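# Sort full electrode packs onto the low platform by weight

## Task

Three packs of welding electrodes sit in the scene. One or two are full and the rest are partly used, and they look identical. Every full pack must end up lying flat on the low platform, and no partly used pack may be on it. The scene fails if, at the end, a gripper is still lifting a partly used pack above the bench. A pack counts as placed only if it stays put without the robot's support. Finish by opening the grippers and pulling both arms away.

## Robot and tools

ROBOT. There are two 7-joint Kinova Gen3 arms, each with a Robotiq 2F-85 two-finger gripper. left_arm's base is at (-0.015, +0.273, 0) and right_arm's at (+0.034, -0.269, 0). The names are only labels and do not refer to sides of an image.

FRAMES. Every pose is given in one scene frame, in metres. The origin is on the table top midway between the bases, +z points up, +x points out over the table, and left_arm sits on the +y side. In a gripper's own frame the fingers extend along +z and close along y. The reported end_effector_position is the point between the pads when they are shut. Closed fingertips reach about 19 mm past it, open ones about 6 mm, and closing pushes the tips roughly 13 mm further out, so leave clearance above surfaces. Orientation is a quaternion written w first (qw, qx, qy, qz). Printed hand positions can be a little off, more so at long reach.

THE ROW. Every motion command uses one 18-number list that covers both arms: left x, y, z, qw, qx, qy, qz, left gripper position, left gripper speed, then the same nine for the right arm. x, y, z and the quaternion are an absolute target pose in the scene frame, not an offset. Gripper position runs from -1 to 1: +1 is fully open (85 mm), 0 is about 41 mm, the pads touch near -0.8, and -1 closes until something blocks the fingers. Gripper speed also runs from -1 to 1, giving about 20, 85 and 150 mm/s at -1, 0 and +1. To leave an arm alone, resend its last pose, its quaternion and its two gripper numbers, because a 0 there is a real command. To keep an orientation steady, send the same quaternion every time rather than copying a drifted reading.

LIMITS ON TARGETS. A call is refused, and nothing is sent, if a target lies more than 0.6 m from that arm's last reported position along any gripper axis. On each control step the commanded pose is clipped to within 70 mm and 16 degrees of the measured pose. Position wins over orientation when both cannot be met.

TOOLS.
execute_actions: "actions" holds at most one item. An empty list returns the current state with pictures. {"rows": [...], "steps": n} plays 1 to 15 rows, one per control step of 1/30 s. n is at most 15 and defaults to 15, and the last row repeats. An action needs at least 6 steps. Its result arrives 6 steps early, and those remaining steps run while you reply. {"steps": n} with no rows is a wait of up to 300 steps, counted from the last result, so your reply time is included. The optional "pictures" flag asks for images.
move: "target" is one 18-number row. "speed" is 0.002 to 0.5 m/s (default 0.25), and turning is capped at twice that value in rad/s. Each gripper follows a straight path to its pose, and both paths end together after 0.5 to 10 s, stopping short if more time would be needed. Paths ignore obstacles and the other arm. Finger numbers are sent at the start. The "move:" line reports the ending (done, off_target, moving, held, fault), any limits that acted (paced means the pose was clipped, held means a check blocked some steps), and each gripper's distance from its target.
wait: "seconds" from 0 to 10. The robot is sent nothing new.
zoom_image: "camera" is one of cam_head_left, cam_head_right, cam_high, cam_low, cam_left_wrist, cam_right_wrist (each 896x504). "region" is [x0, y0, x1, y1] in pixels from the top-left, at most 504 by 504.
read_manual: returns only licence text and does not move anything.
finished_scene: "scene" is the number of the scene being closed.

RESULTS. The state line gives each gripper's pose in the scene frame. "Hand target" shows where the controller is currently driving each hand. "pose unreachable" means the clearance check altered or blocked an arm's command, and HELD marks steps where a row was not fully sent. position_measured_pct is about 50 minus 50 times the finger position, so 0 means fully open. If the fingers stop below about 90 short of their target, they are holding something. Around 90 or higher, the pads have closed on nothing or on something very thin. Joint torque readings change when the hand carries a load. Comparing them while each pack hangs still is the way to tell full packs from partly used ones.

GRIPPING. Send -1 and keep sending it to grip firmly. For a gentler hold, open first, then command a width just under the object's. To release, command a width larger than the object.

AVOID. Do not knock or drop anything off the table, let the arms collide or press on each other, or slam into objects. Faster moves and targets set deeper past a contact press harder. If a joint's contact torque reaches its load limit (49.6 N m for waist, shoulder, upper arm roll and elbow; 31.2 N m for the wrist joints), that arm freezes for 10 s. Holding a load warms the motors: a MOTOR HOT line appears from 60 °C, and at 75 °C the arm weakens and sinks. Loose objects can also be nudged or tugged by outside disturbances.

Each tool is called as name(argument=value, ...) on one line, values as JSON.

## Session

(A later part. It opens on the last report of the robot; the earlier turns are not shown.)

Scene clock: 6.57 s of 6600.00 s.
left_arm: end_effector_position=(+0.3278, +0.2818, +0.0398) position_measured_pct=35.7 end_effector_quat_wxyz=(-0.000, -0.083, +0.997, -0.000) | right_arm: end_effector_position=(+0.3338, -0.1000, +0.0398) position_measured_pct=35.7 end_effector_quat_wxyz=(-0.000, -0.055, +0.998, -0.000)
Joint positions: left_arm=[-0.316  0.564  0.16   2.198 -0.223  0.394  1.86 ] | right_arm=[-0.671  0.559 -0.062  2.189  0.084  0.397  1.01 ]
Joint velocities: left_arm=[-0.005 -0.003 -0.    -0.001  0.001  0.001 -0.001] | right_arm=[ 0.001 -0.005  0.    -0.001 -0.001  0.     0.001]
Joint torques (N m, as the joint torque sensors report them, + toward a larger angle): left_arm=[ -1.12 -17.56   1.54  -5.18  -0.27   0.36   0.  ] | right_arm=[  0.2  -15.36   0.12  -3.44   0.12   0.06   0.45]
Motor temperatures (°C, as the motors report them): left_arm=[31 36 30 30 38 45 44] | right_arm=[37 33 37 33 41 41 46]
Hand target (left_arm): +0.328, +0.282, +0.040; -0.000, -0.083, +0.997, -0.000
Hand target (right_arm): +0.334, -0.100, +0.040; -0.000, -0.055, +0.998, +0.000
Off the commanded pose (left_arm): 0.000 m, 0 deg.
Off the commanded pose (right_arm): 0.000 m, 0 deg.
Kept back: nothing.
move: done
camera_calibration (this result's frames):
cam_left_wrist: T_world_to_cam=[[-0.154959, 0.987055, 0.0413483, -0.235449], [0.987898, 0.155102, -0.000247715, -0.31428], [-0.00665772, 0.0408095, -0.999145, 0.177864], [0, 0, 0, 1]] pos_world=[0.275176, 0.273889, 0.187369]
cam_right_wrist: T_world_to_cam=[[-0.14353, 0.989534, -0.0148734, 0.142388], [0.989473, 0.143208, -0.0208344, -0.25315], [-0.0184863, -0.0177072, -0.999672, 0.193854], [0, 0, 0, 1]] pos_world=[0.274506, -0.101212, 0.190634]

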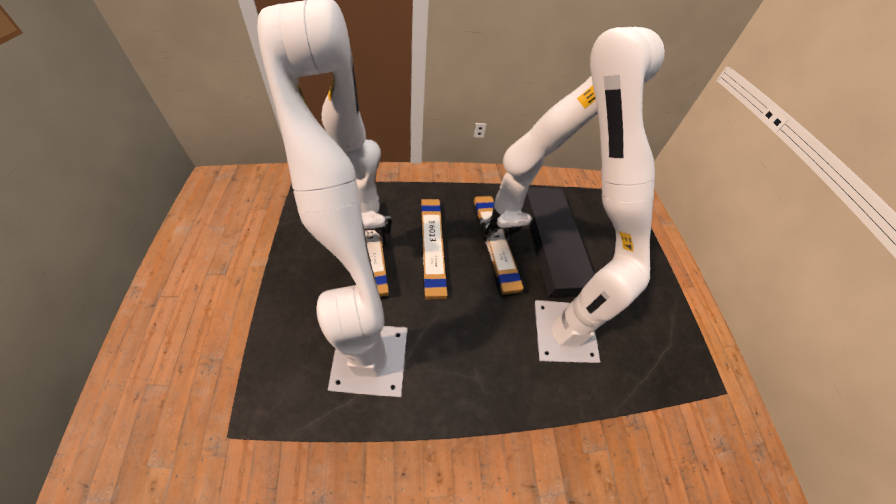

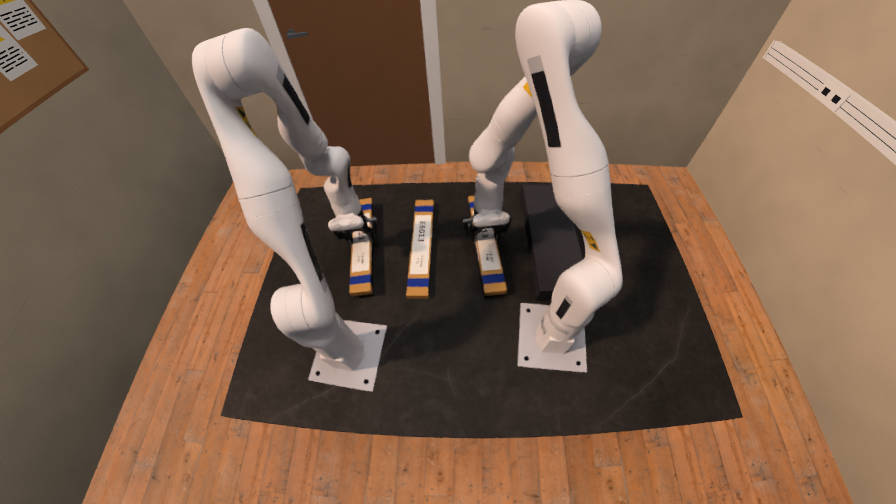

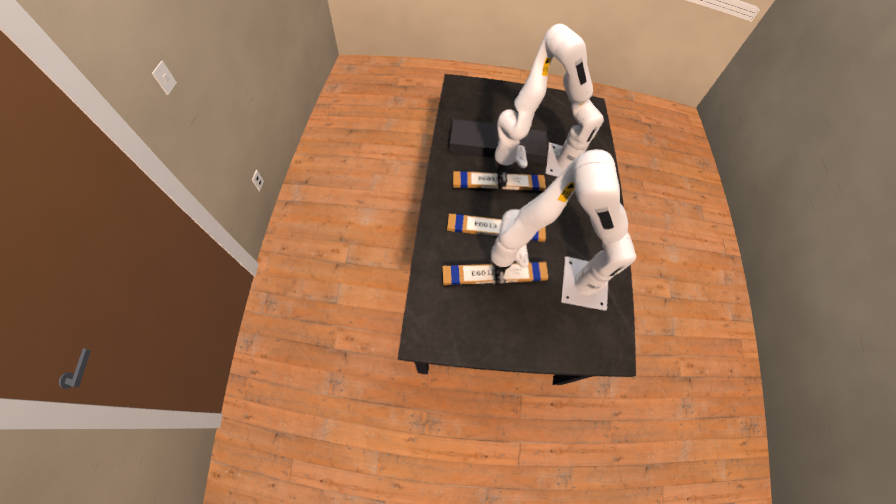

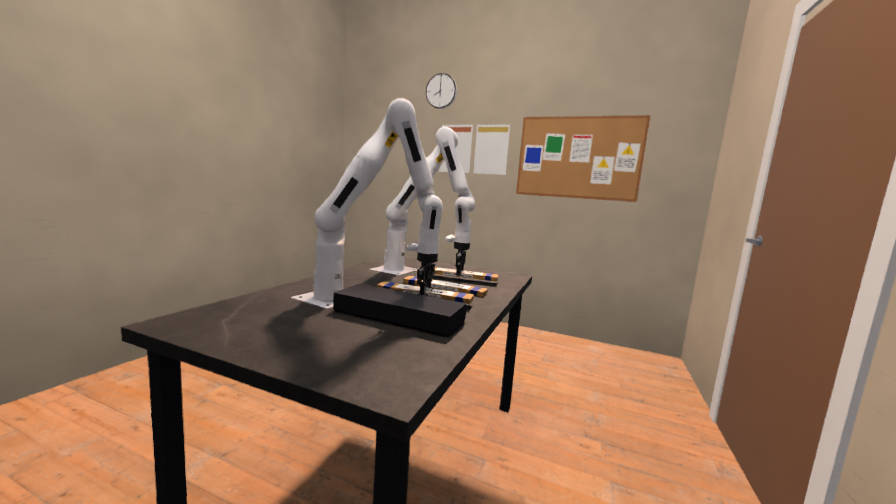

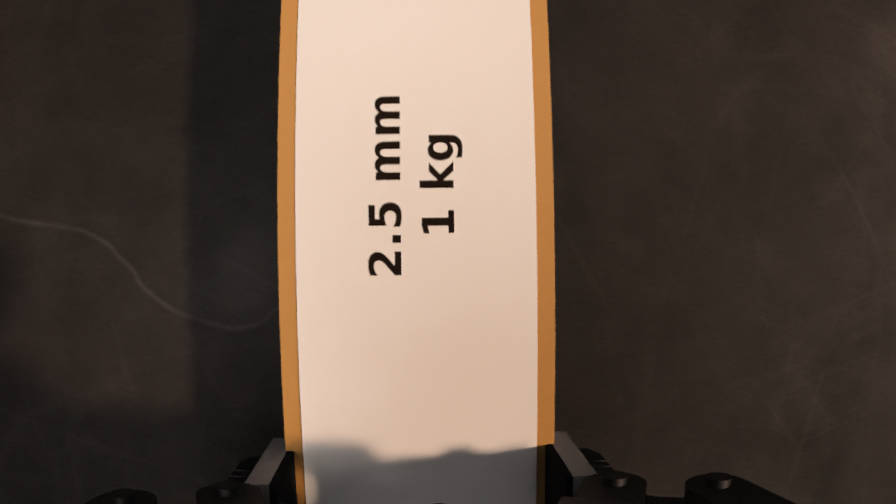

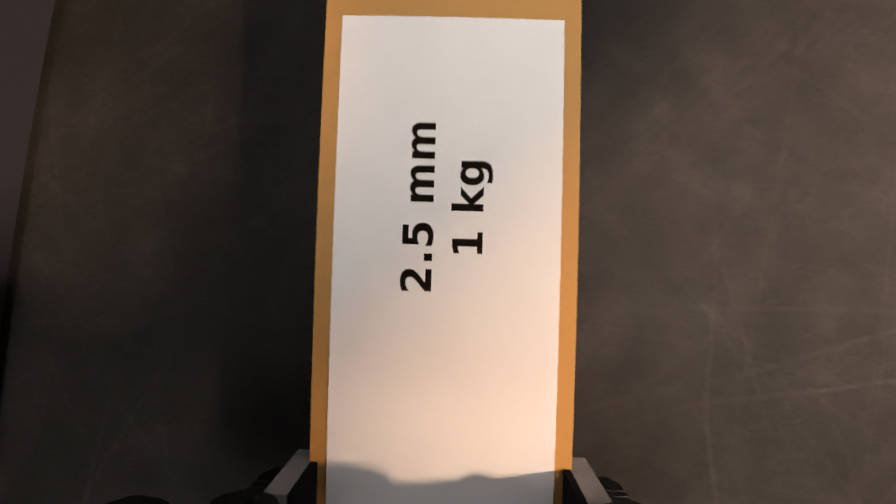

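move(target=[0.328,0.30,0.05,0,-0.083,0.9965,0,-1,0,0.334,-0.10,0.022,0,-0.055,0.9985,0,-1,0], speed=0.05)

move(target=[0.328,0.36,0.08,0,-0.083,0.9965,0,-1,0,0.334,-0.10,0.022,0,-0.055,0.9985,0,1,0])

move(target=[0.328,0.36,0.08,0,-0.083,0.9965,0,-1,0,0.334,-0.10,0.07,0,-0.055,0.9985,0,1,0])

move(target=[0.328,0.36,0.08,0,-0.083,0.9965,0,-1,0,0.34,0.099,0.07,0,-0.005,1,0,1,0])

Scene clock: 7.57 s of 6600.00 s.
left_arm: end_effector_position=(+0.3280, +0.2996, +0.0499) position_measured_pct=35.7 end_effector_quat_wxyz=(-0.000, -0.083, +0.997, -0.000) | right_arm: end_effector_position=(+0.3342, -0.1000, +0.0222) position_measured_pct=35.7 end_effector_quat_wxyz=(+0.000, -0.055, +0.998, +0.000)
Joint positions: left_arm=[-0.382  0.539  0.18   2.189 -0.222  0.43   1.808] | right_arm=[-0.678  0.607 -0.052  2.198  0.091  0.338  1.004]
Joint velocities: left_arm=[-0.005 -0.002 -0.001 -0.     0.002  0.001 -0.003] | right_arm=[-0.     0.004  0.001 -0.    -0.    -0.    -0.001]
Joint torques (N m, as the joint torque sensors report them, + toward a larger angle): left_arm=[ -0.14 -17.19   1.44  -5.58  -0.03   0.2   -0.38] | right_arm=[  0.29 -16.08   0.13  -2.8    0.17   0.15   0.4 ]
Motor temperatures (°C, as the motors report them): left_arm=[31 36 30 30 38 45 44] | right_arm=[37 33 37 33 41 41 46]
Hand target (left_arm): +0.328, +0.300, +0.050; +0.000, -0.083, +0.997, -0.000
Hand target (right_arm): +0.334, -0.100, +0.022; +0.000, -0.055, +0.998, -0.000
Off the commanded pose (left_arm): 0.000 m, 0 deg.
Off the commanded pose (right_arm): 0.000 m, 0 deg.
Kept back: nothing.
move: done
camera_calibration (this result's frames):
cam_left_wrist: T_world_to_cam=[[-0.154542, 0.987119, 0.0413906, -0.253602], [0.987966, 0.154672, 0.000062099, -0.317115], [-0.00634066, 0.0409021, -0.999143, 0.187088], [0, 0, 0, 1]] pos_world=[0.275293, 0.291732, 0.197444]
cam_right_wrist: T_world_to_cam=[[-0.143214, 0.989581, -0.0148205, 0.142067], [0.989538, 0.142912, -0.0197848, -0.253947], [-0.0174606, -0.017499, -0.999694, 0.175858], [0, 0, 0, 1]] pos_world=[0.274707, -0.101217, 0.172886]

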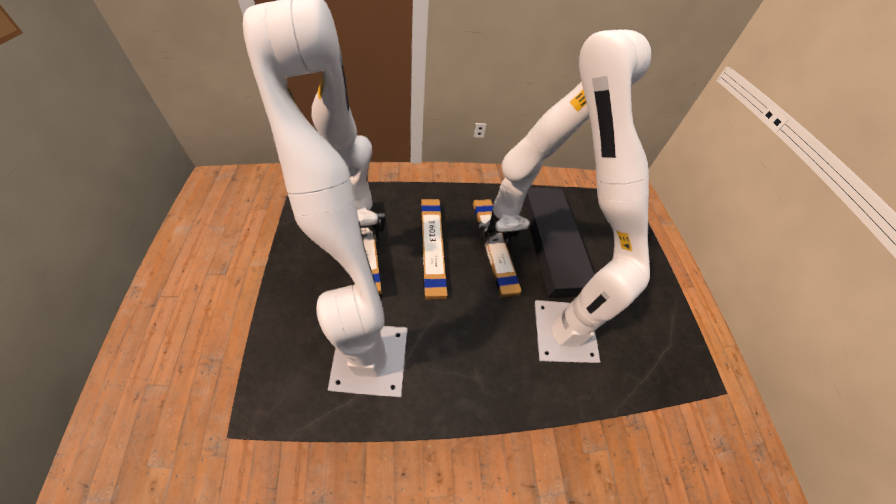

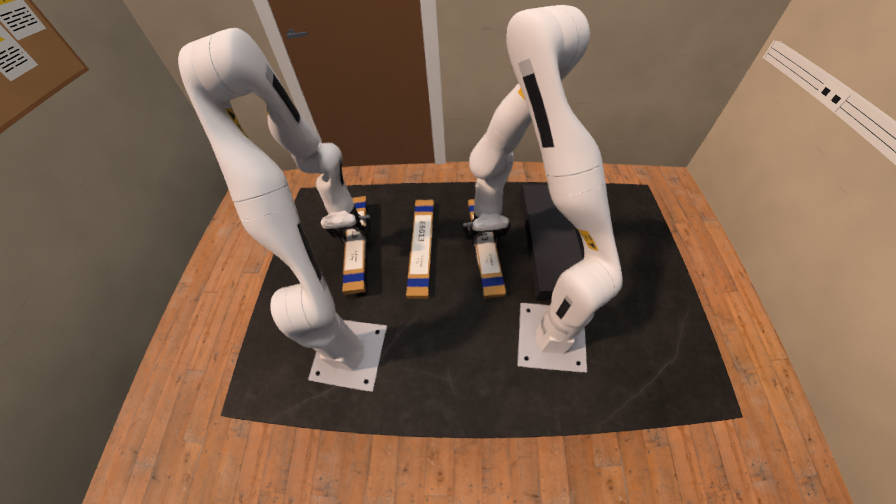

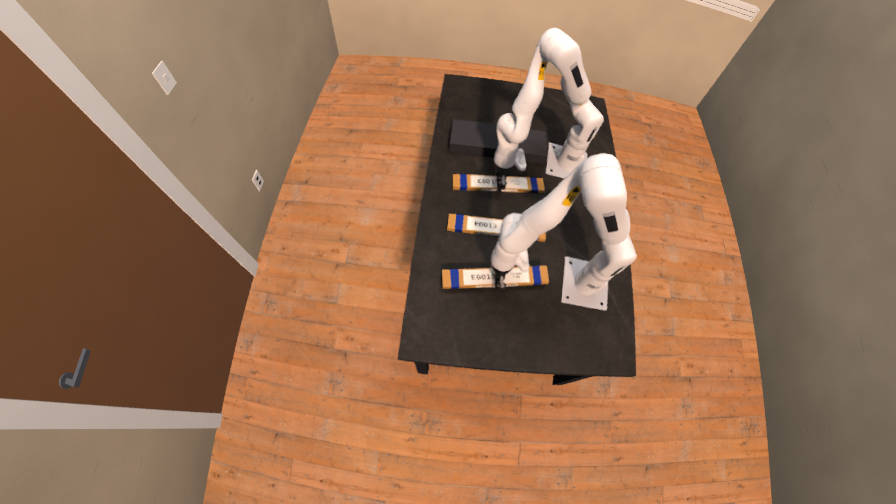

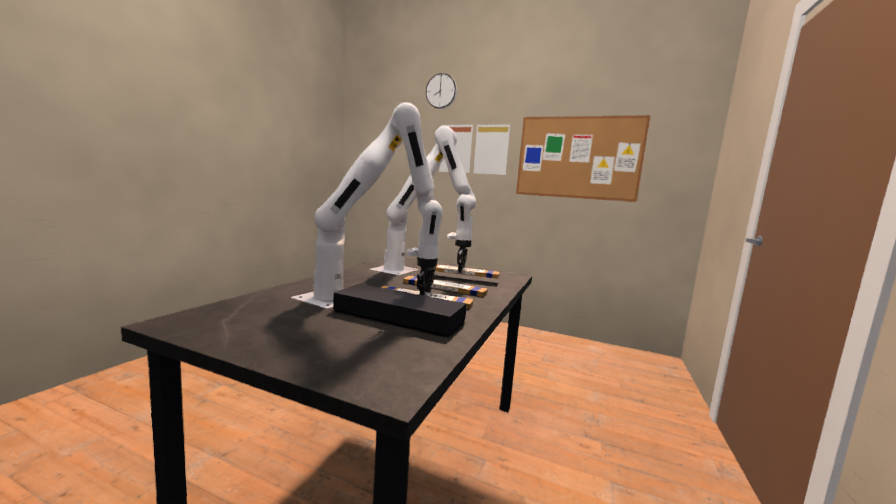

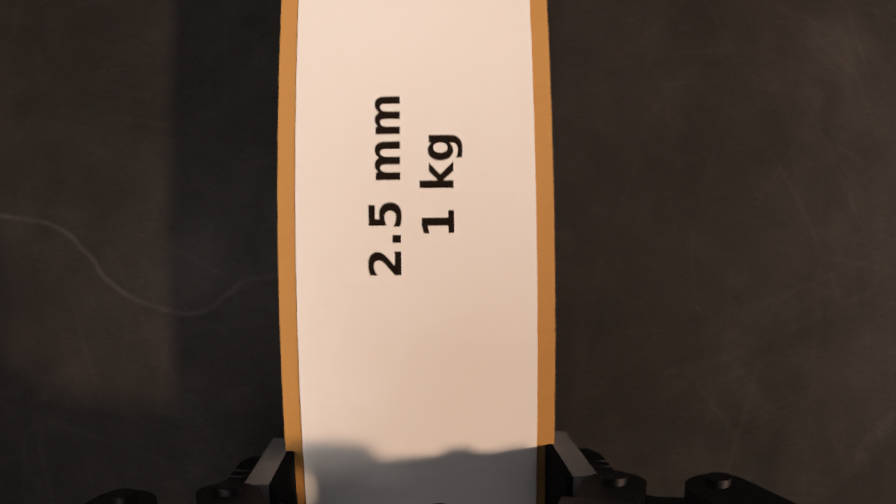

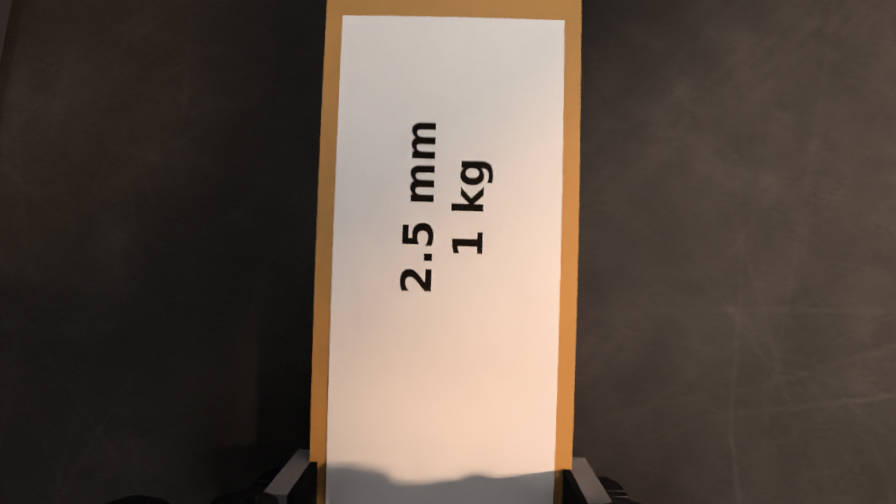

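Scene clock: 8.37 s of 6600.00 s.
left_arm: end_effector_position=(+0.3282, +0.3592, +0.0799) position_measured_pct=35.7 end_effector_quat_wxyz=(-0.000, -0.082, +0.997, -0.000) | right_arm: end_effector_position=(+0.3340, -0.1000, +0.0220) position_measured_pct=0.0 end_effector_quat_wxyz=(+0.000, -0.055, +0.998, +0.000)
Joint positions: left_arm=[-0.586  0.479  0.228  2.134 -0.201  0.548  1.621] | right_arm=[-0.678  0.607 -0.053  2.198  0.091  0.338  1.004]
Joint velocities: left_arm=[-0.012 -0.003 -0.007 -0.     0.005  0.001 -0.005] | right_arm=[-0.    -0.001 -0.    -0.    -0.     0.    -0.   ]
Joint torques (N m, as the joint torque sensors report them, + toward a larger angle): left_arm=[ -0.46 -17.07   1.61  -6.77   0.01   0.24   0.05] | right_arm=[  0.18 -15.21   0.06  -2.59   0.15   0.03   0.45]
Motor temperatures (°C, as the motors report them): left_arm=[31 36 30 30 38 45 44] | right_arm=[37 33 37 33 41 41 46]
Hand target (left_arm): +0.328, +0.360, +0.080; +0.000, -0.083, +0.997, -0.000
Hand target (right_arm): +0.334, -0.100, +0.022; +0.000, -0.055, +0.998, -0.000
Off the commanded pose (left_arm): 0.001 m, 0 deg.
Off the commanded pose (right_arm): 0.000 m, 0 deg.
Kept back: nothing.
move: done
camera_calibration (this result's frames):
cam_left_wrist: T_world_to_cam=[[-0.153582, 0.987281, 0.0410884, -0.313925], [0.988117, 0.153706, 0.000150796, -0.326256], [-0.00616666, 0.0406233, -0.999156, 0.214666], [0, 0, 0, 1]] pos_world=[0.27549, 0.351359, 0.227433]
cam_right_wrist: T_world_to_cam=[[-0.143369, 0.989558, -0.0148541, 0.142097], [0.989506, 0.143056, -0.0203047, -0.253735], [-0.0179677, -0.0176093, -0.999683, 0.175857], [0, 0, 0, 1]] pos_world=[0.274604, -0.101218, 0.17276]

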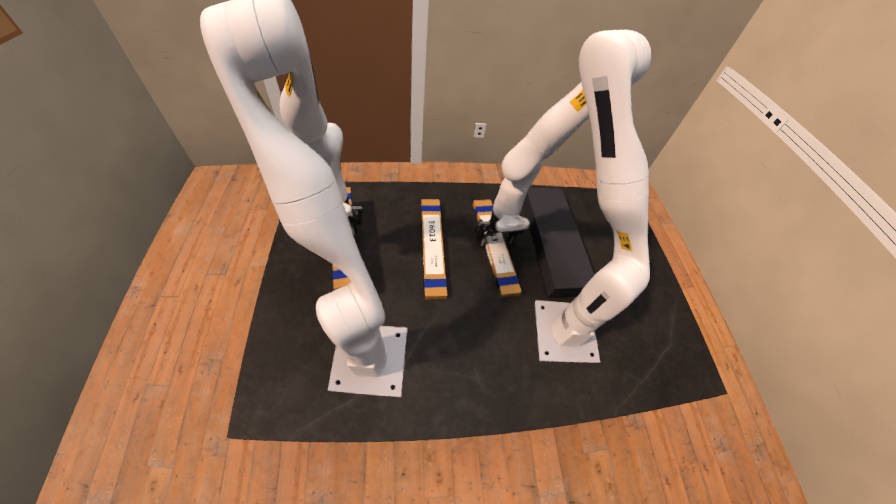

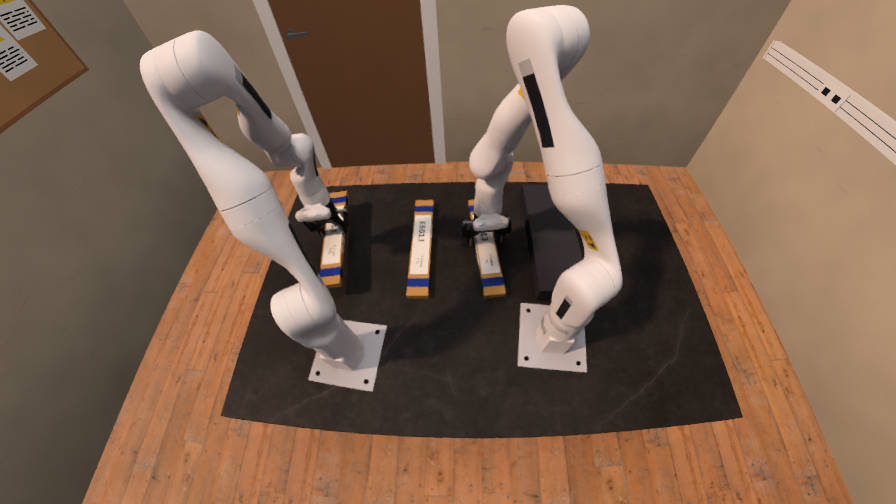

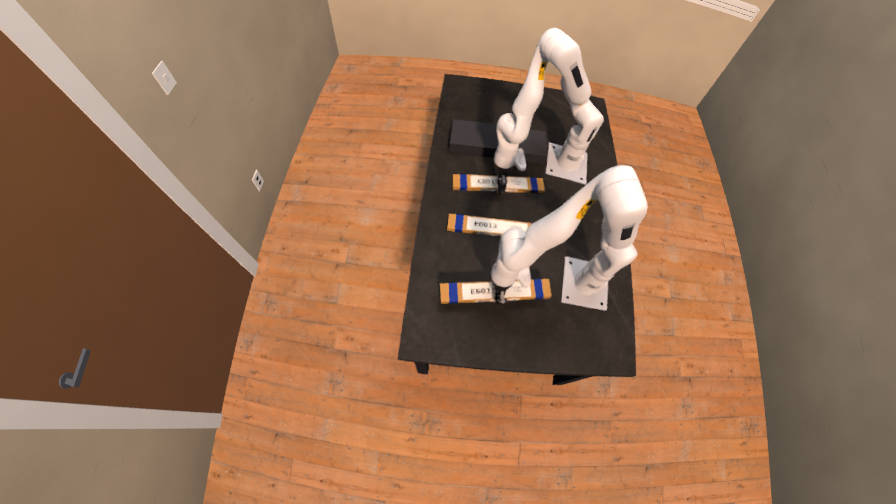

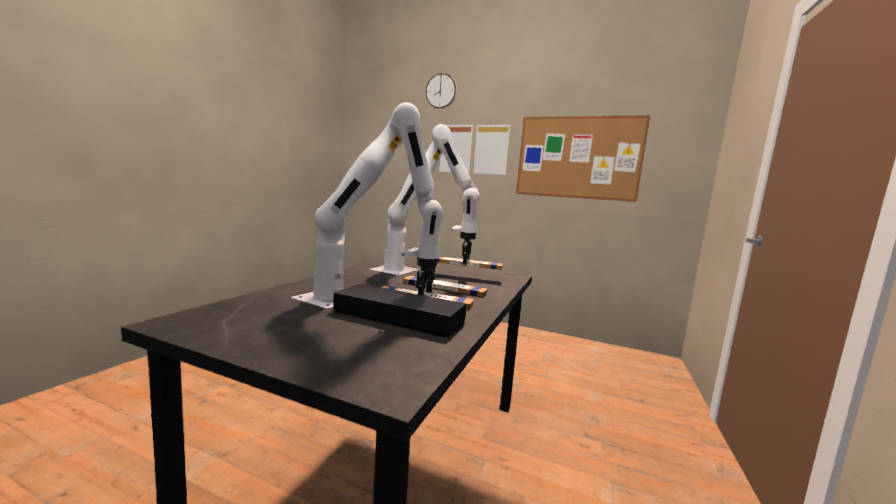

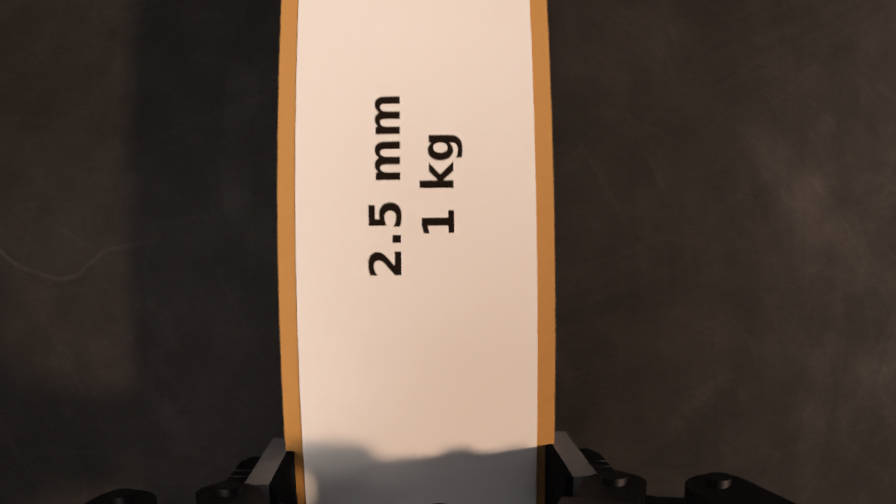

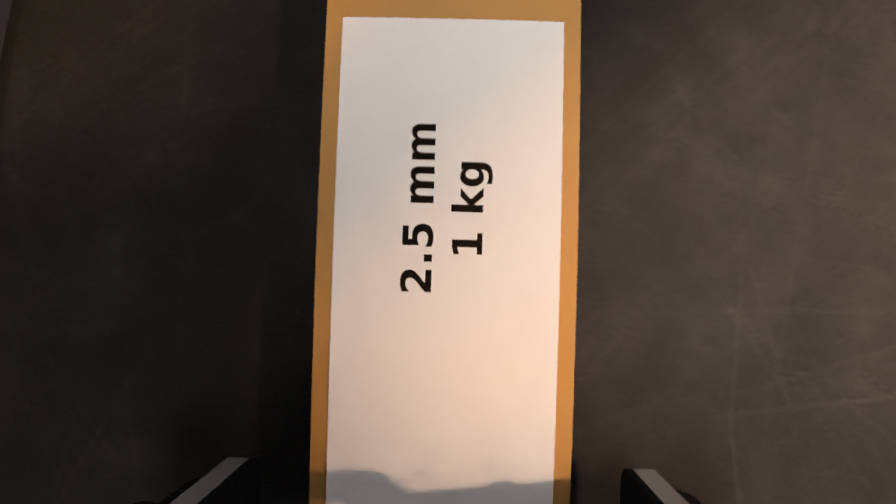

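Scene clock: 9.13 s of 6600.00 s.
left_arm: end_effector_position=(+0.3280, +0.3600, +0.0799) position_measured_pct=35.7 end_effector_quat_wxyz=(-0.000, -0.083, +0.997, -0.000) | right_arm: end_effector_position=(+0.3337, -0.1000, +0.0697) position_measured_pct=0.0 end_effector_quat_wxyz=(-0.000, -0.055, +0.998, +0.000)
Joint positions: left_arm=[-0.588  0.479  0.227  2.134 -0.201  0.548  1.621] | right_arm=[-0.661  0.481 -0.074  2.166  0.071  0.498  1.022]
Joint velocities: left_arm=[-0.    -0.002  0.001  0.001  0.     0.001  0.001] | right_arm=[ 0.001 -0.008  0.001  0.     0.002 -0.001 -0.001]
Joint torques (N m, as the joint torque sensors report them, + toward a larger angle): left_arm=[ -0.4  -16.88   1.76  -6.72  -0.15   0.12   0.13] | right_arm=[ -0.1  -14.45   0.1   -3.78   0.16  -0.01   0.4 ]
Motor temperatures (°C, as the motors report them): left_arm=[31 36 30 30 38 45 44] | right_arm=[37 33 37 33 41 41 46]
Hand target (left_arm): +0.328, +0.360, +0.080; +0.000, -0.083, +0.997, -0.000
Hand target (right_arm): +0.334, -0.100, +0.070; -0.000, -0.055, +0.998, +0.000
Off the commanded pose (left_arm): 0.000 m, 0 deg.
Off the commanded pose (right_arm): 0.000 m, 0 deg.
Kept back: nothing.
move: done
camera_calibration (this result's frames):
cam_left_wrist: T_world_to_cam=[[-0.155362, 0.986988, 0.0414398, -0.31409], [0.987837, 0.155491, 0.000108542, -0.326696], [-0.00633641, 0.0409527, -0.999141, 0.214599], [0, 0, 0, 1]] pos_world=[0.275285, 0.352013, 0.227466]
cam_right_wrist: T_world_to_cam=[[-0.143715, 0.989509, -0.0147611, 0.142828], [0.989438, 0.143387, -0.0213008, -0.252323], [-0.0189608, -0.0176664, -0.999664, 0.22389], [0, 0, 0, 1]] pos_world=[0.274429, -0.101194, 0.220548]

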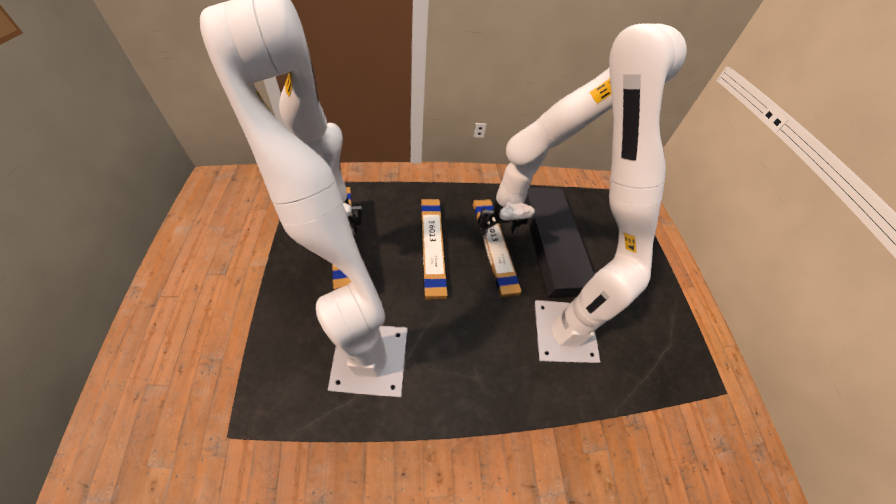

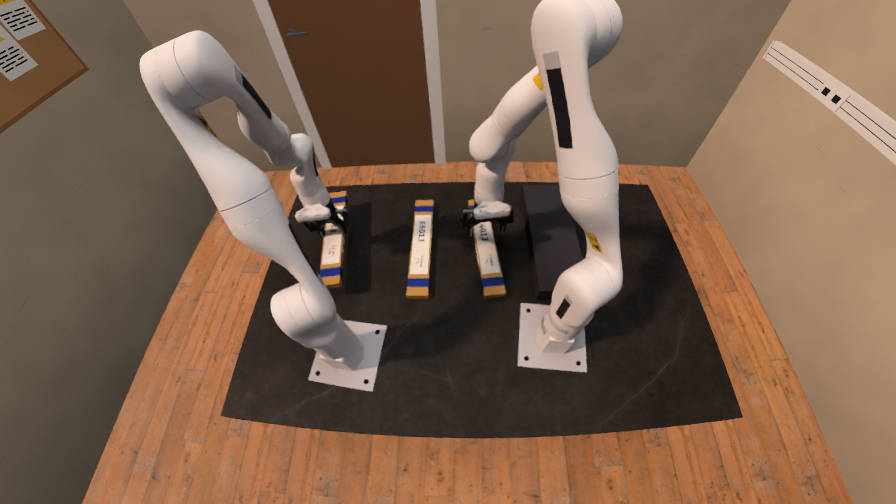

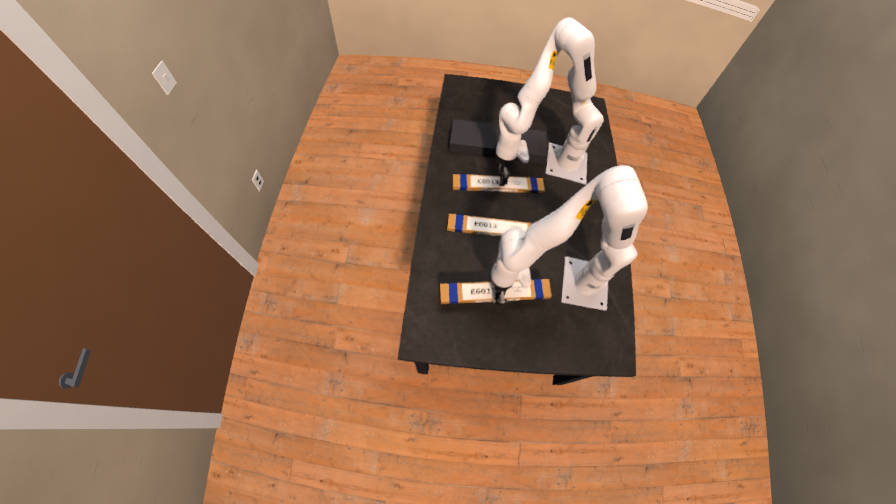

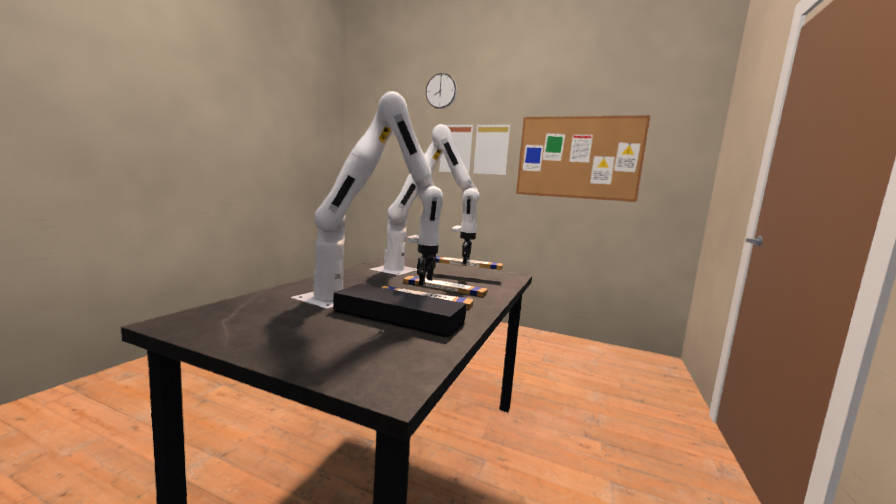

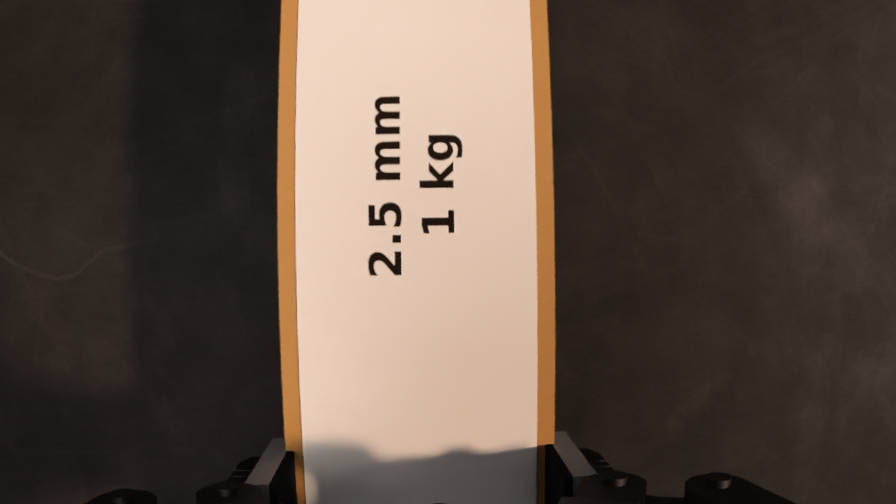

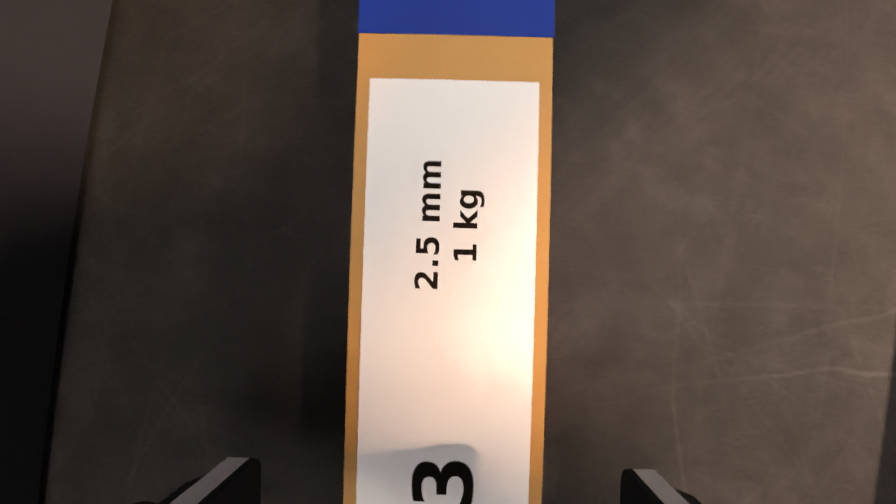

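Scene clock: 10.37 s of 6600.00 s.
left_arm: end_effector_position=(+0.3280, +0.3600, +0.0800) position_measured_pct=35.7 end_effector_quat_wxyz=(+0.000, -0.083, +0.997, +0.000) | right_arm: end_effector_position=(+0.3402, +0.0990, +0.0707) position_measured_pct=0.0 end_effector_quat_wxyz=(-0.000, -0.005, +1.000, +0.001)
Joint positions: left_arm=[-0.588  0.479  0.227  2.134 -0.201  0.548  1.621] | right_arm=[-1.036  0.679 -0.035  1.714  0.031  0.749  0.624]
Joint velocities: left_arm=[-0.     0.001 -0.     0.     0.     0.001 -0.   ] | right_arm=[-0.007  0.009 -0.004 -0.003  0.002  0.001 -0.001]
Joint torques (N m, as the joint torque sensors report them, + toward a larger angle): left_arm=[ -0.67 -17.1    1.46  -6.76  -0.05   0.22  -0.03] | right_arm=[ -0.01 -19.82   0.37  -5.7    0.27  -0.2    0.61]
Motor temperatures (°C, as the motors report them): left_arm=[31 36 30 30 38 45 44] | right_arm=[37 33 37 33 41 41 46]
Hand target (left_arm): +0.328, +0.360, +0.080; +0.000, -0.083, +0.997, -0.000
Hand target (right_arm): +0.340, +0.099, +0.070; -0.001, -0.005, +1.000, +0.000
Off the commanded pose (left_arm): 0.000 m, 0 deg.
Off the commanded pose (right_arm): 0.001 m, 0 deg.
Kept back: nothing.
move: done
camera_calibration (this result's frames):
cam_left_wrist: T_world_to_cam=[[-0.155377, 0.986983, 0.0414998, -0.314107], [0.987836, 0.155501, 0.000251331, -0.32673], [-0.0062052, 0.041034, -0.999138, 0.214584], [0, 0, 0, 1]] pos_world=[0.275282, 0.35202, 0.227517]
cam_right_wrist: T_world_to_cam=[[-0.0434675, 0.998963, -0.0135748, -0.0882327], [0.998851, 0.0431799, -0.0208071, -0.28059], [-0.0201994, -0.0144637, -0.999691, 0.228571], [0, 0, 0, 1]] pos_world=[0.281049, 0.103563, 0.221464]

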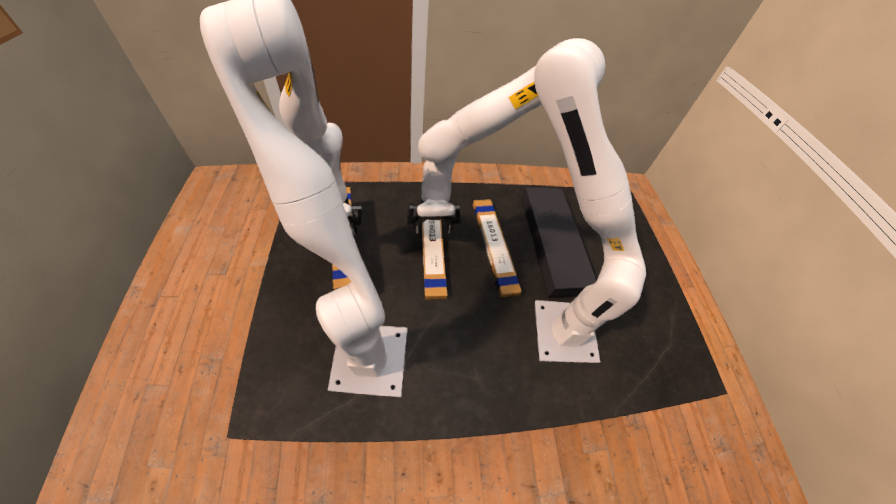

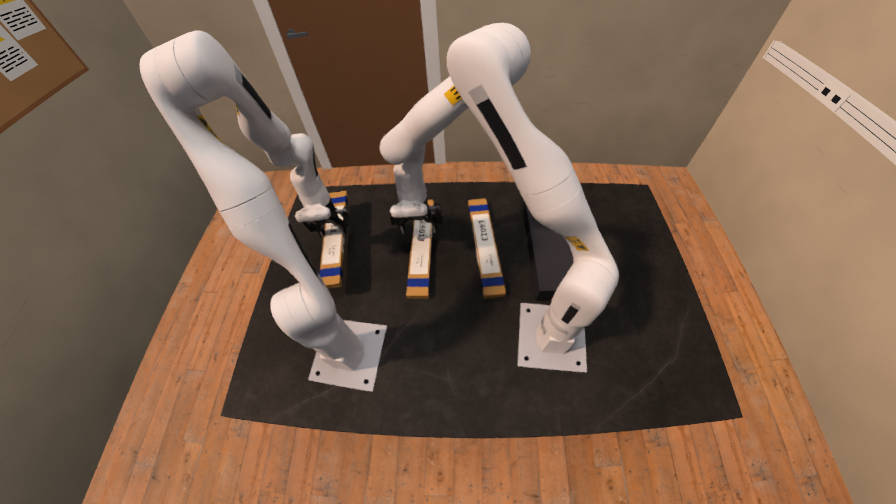

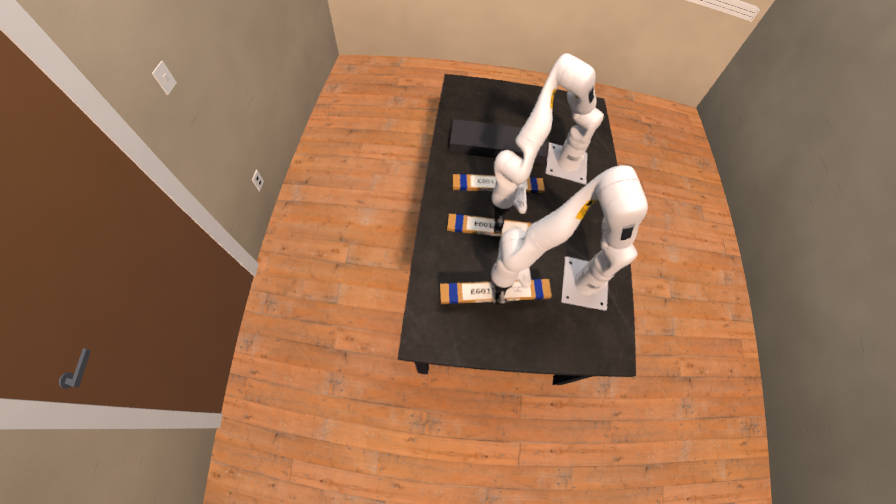

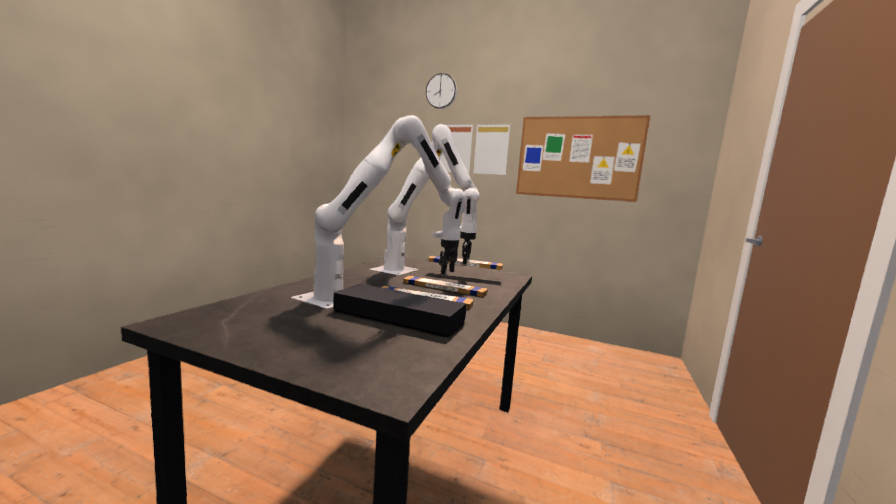

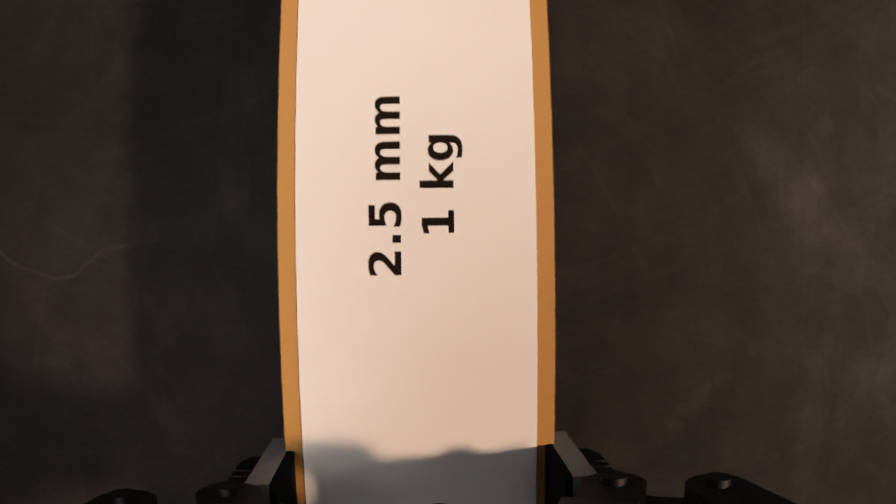

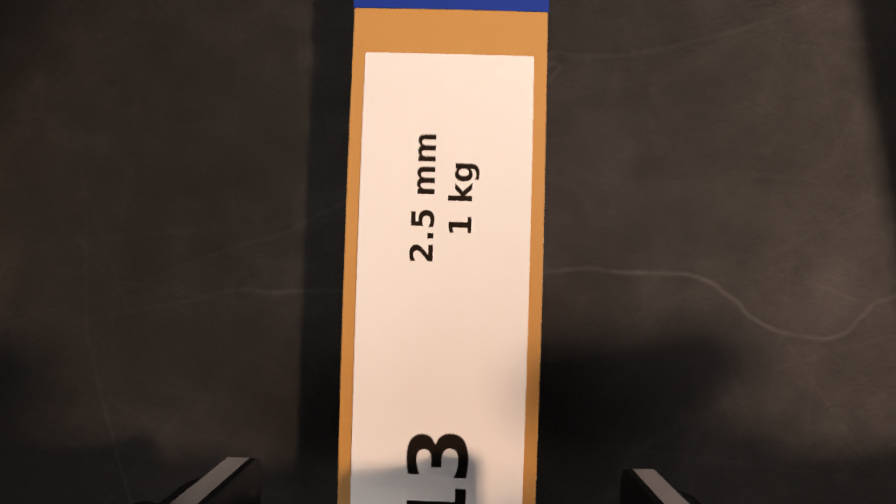

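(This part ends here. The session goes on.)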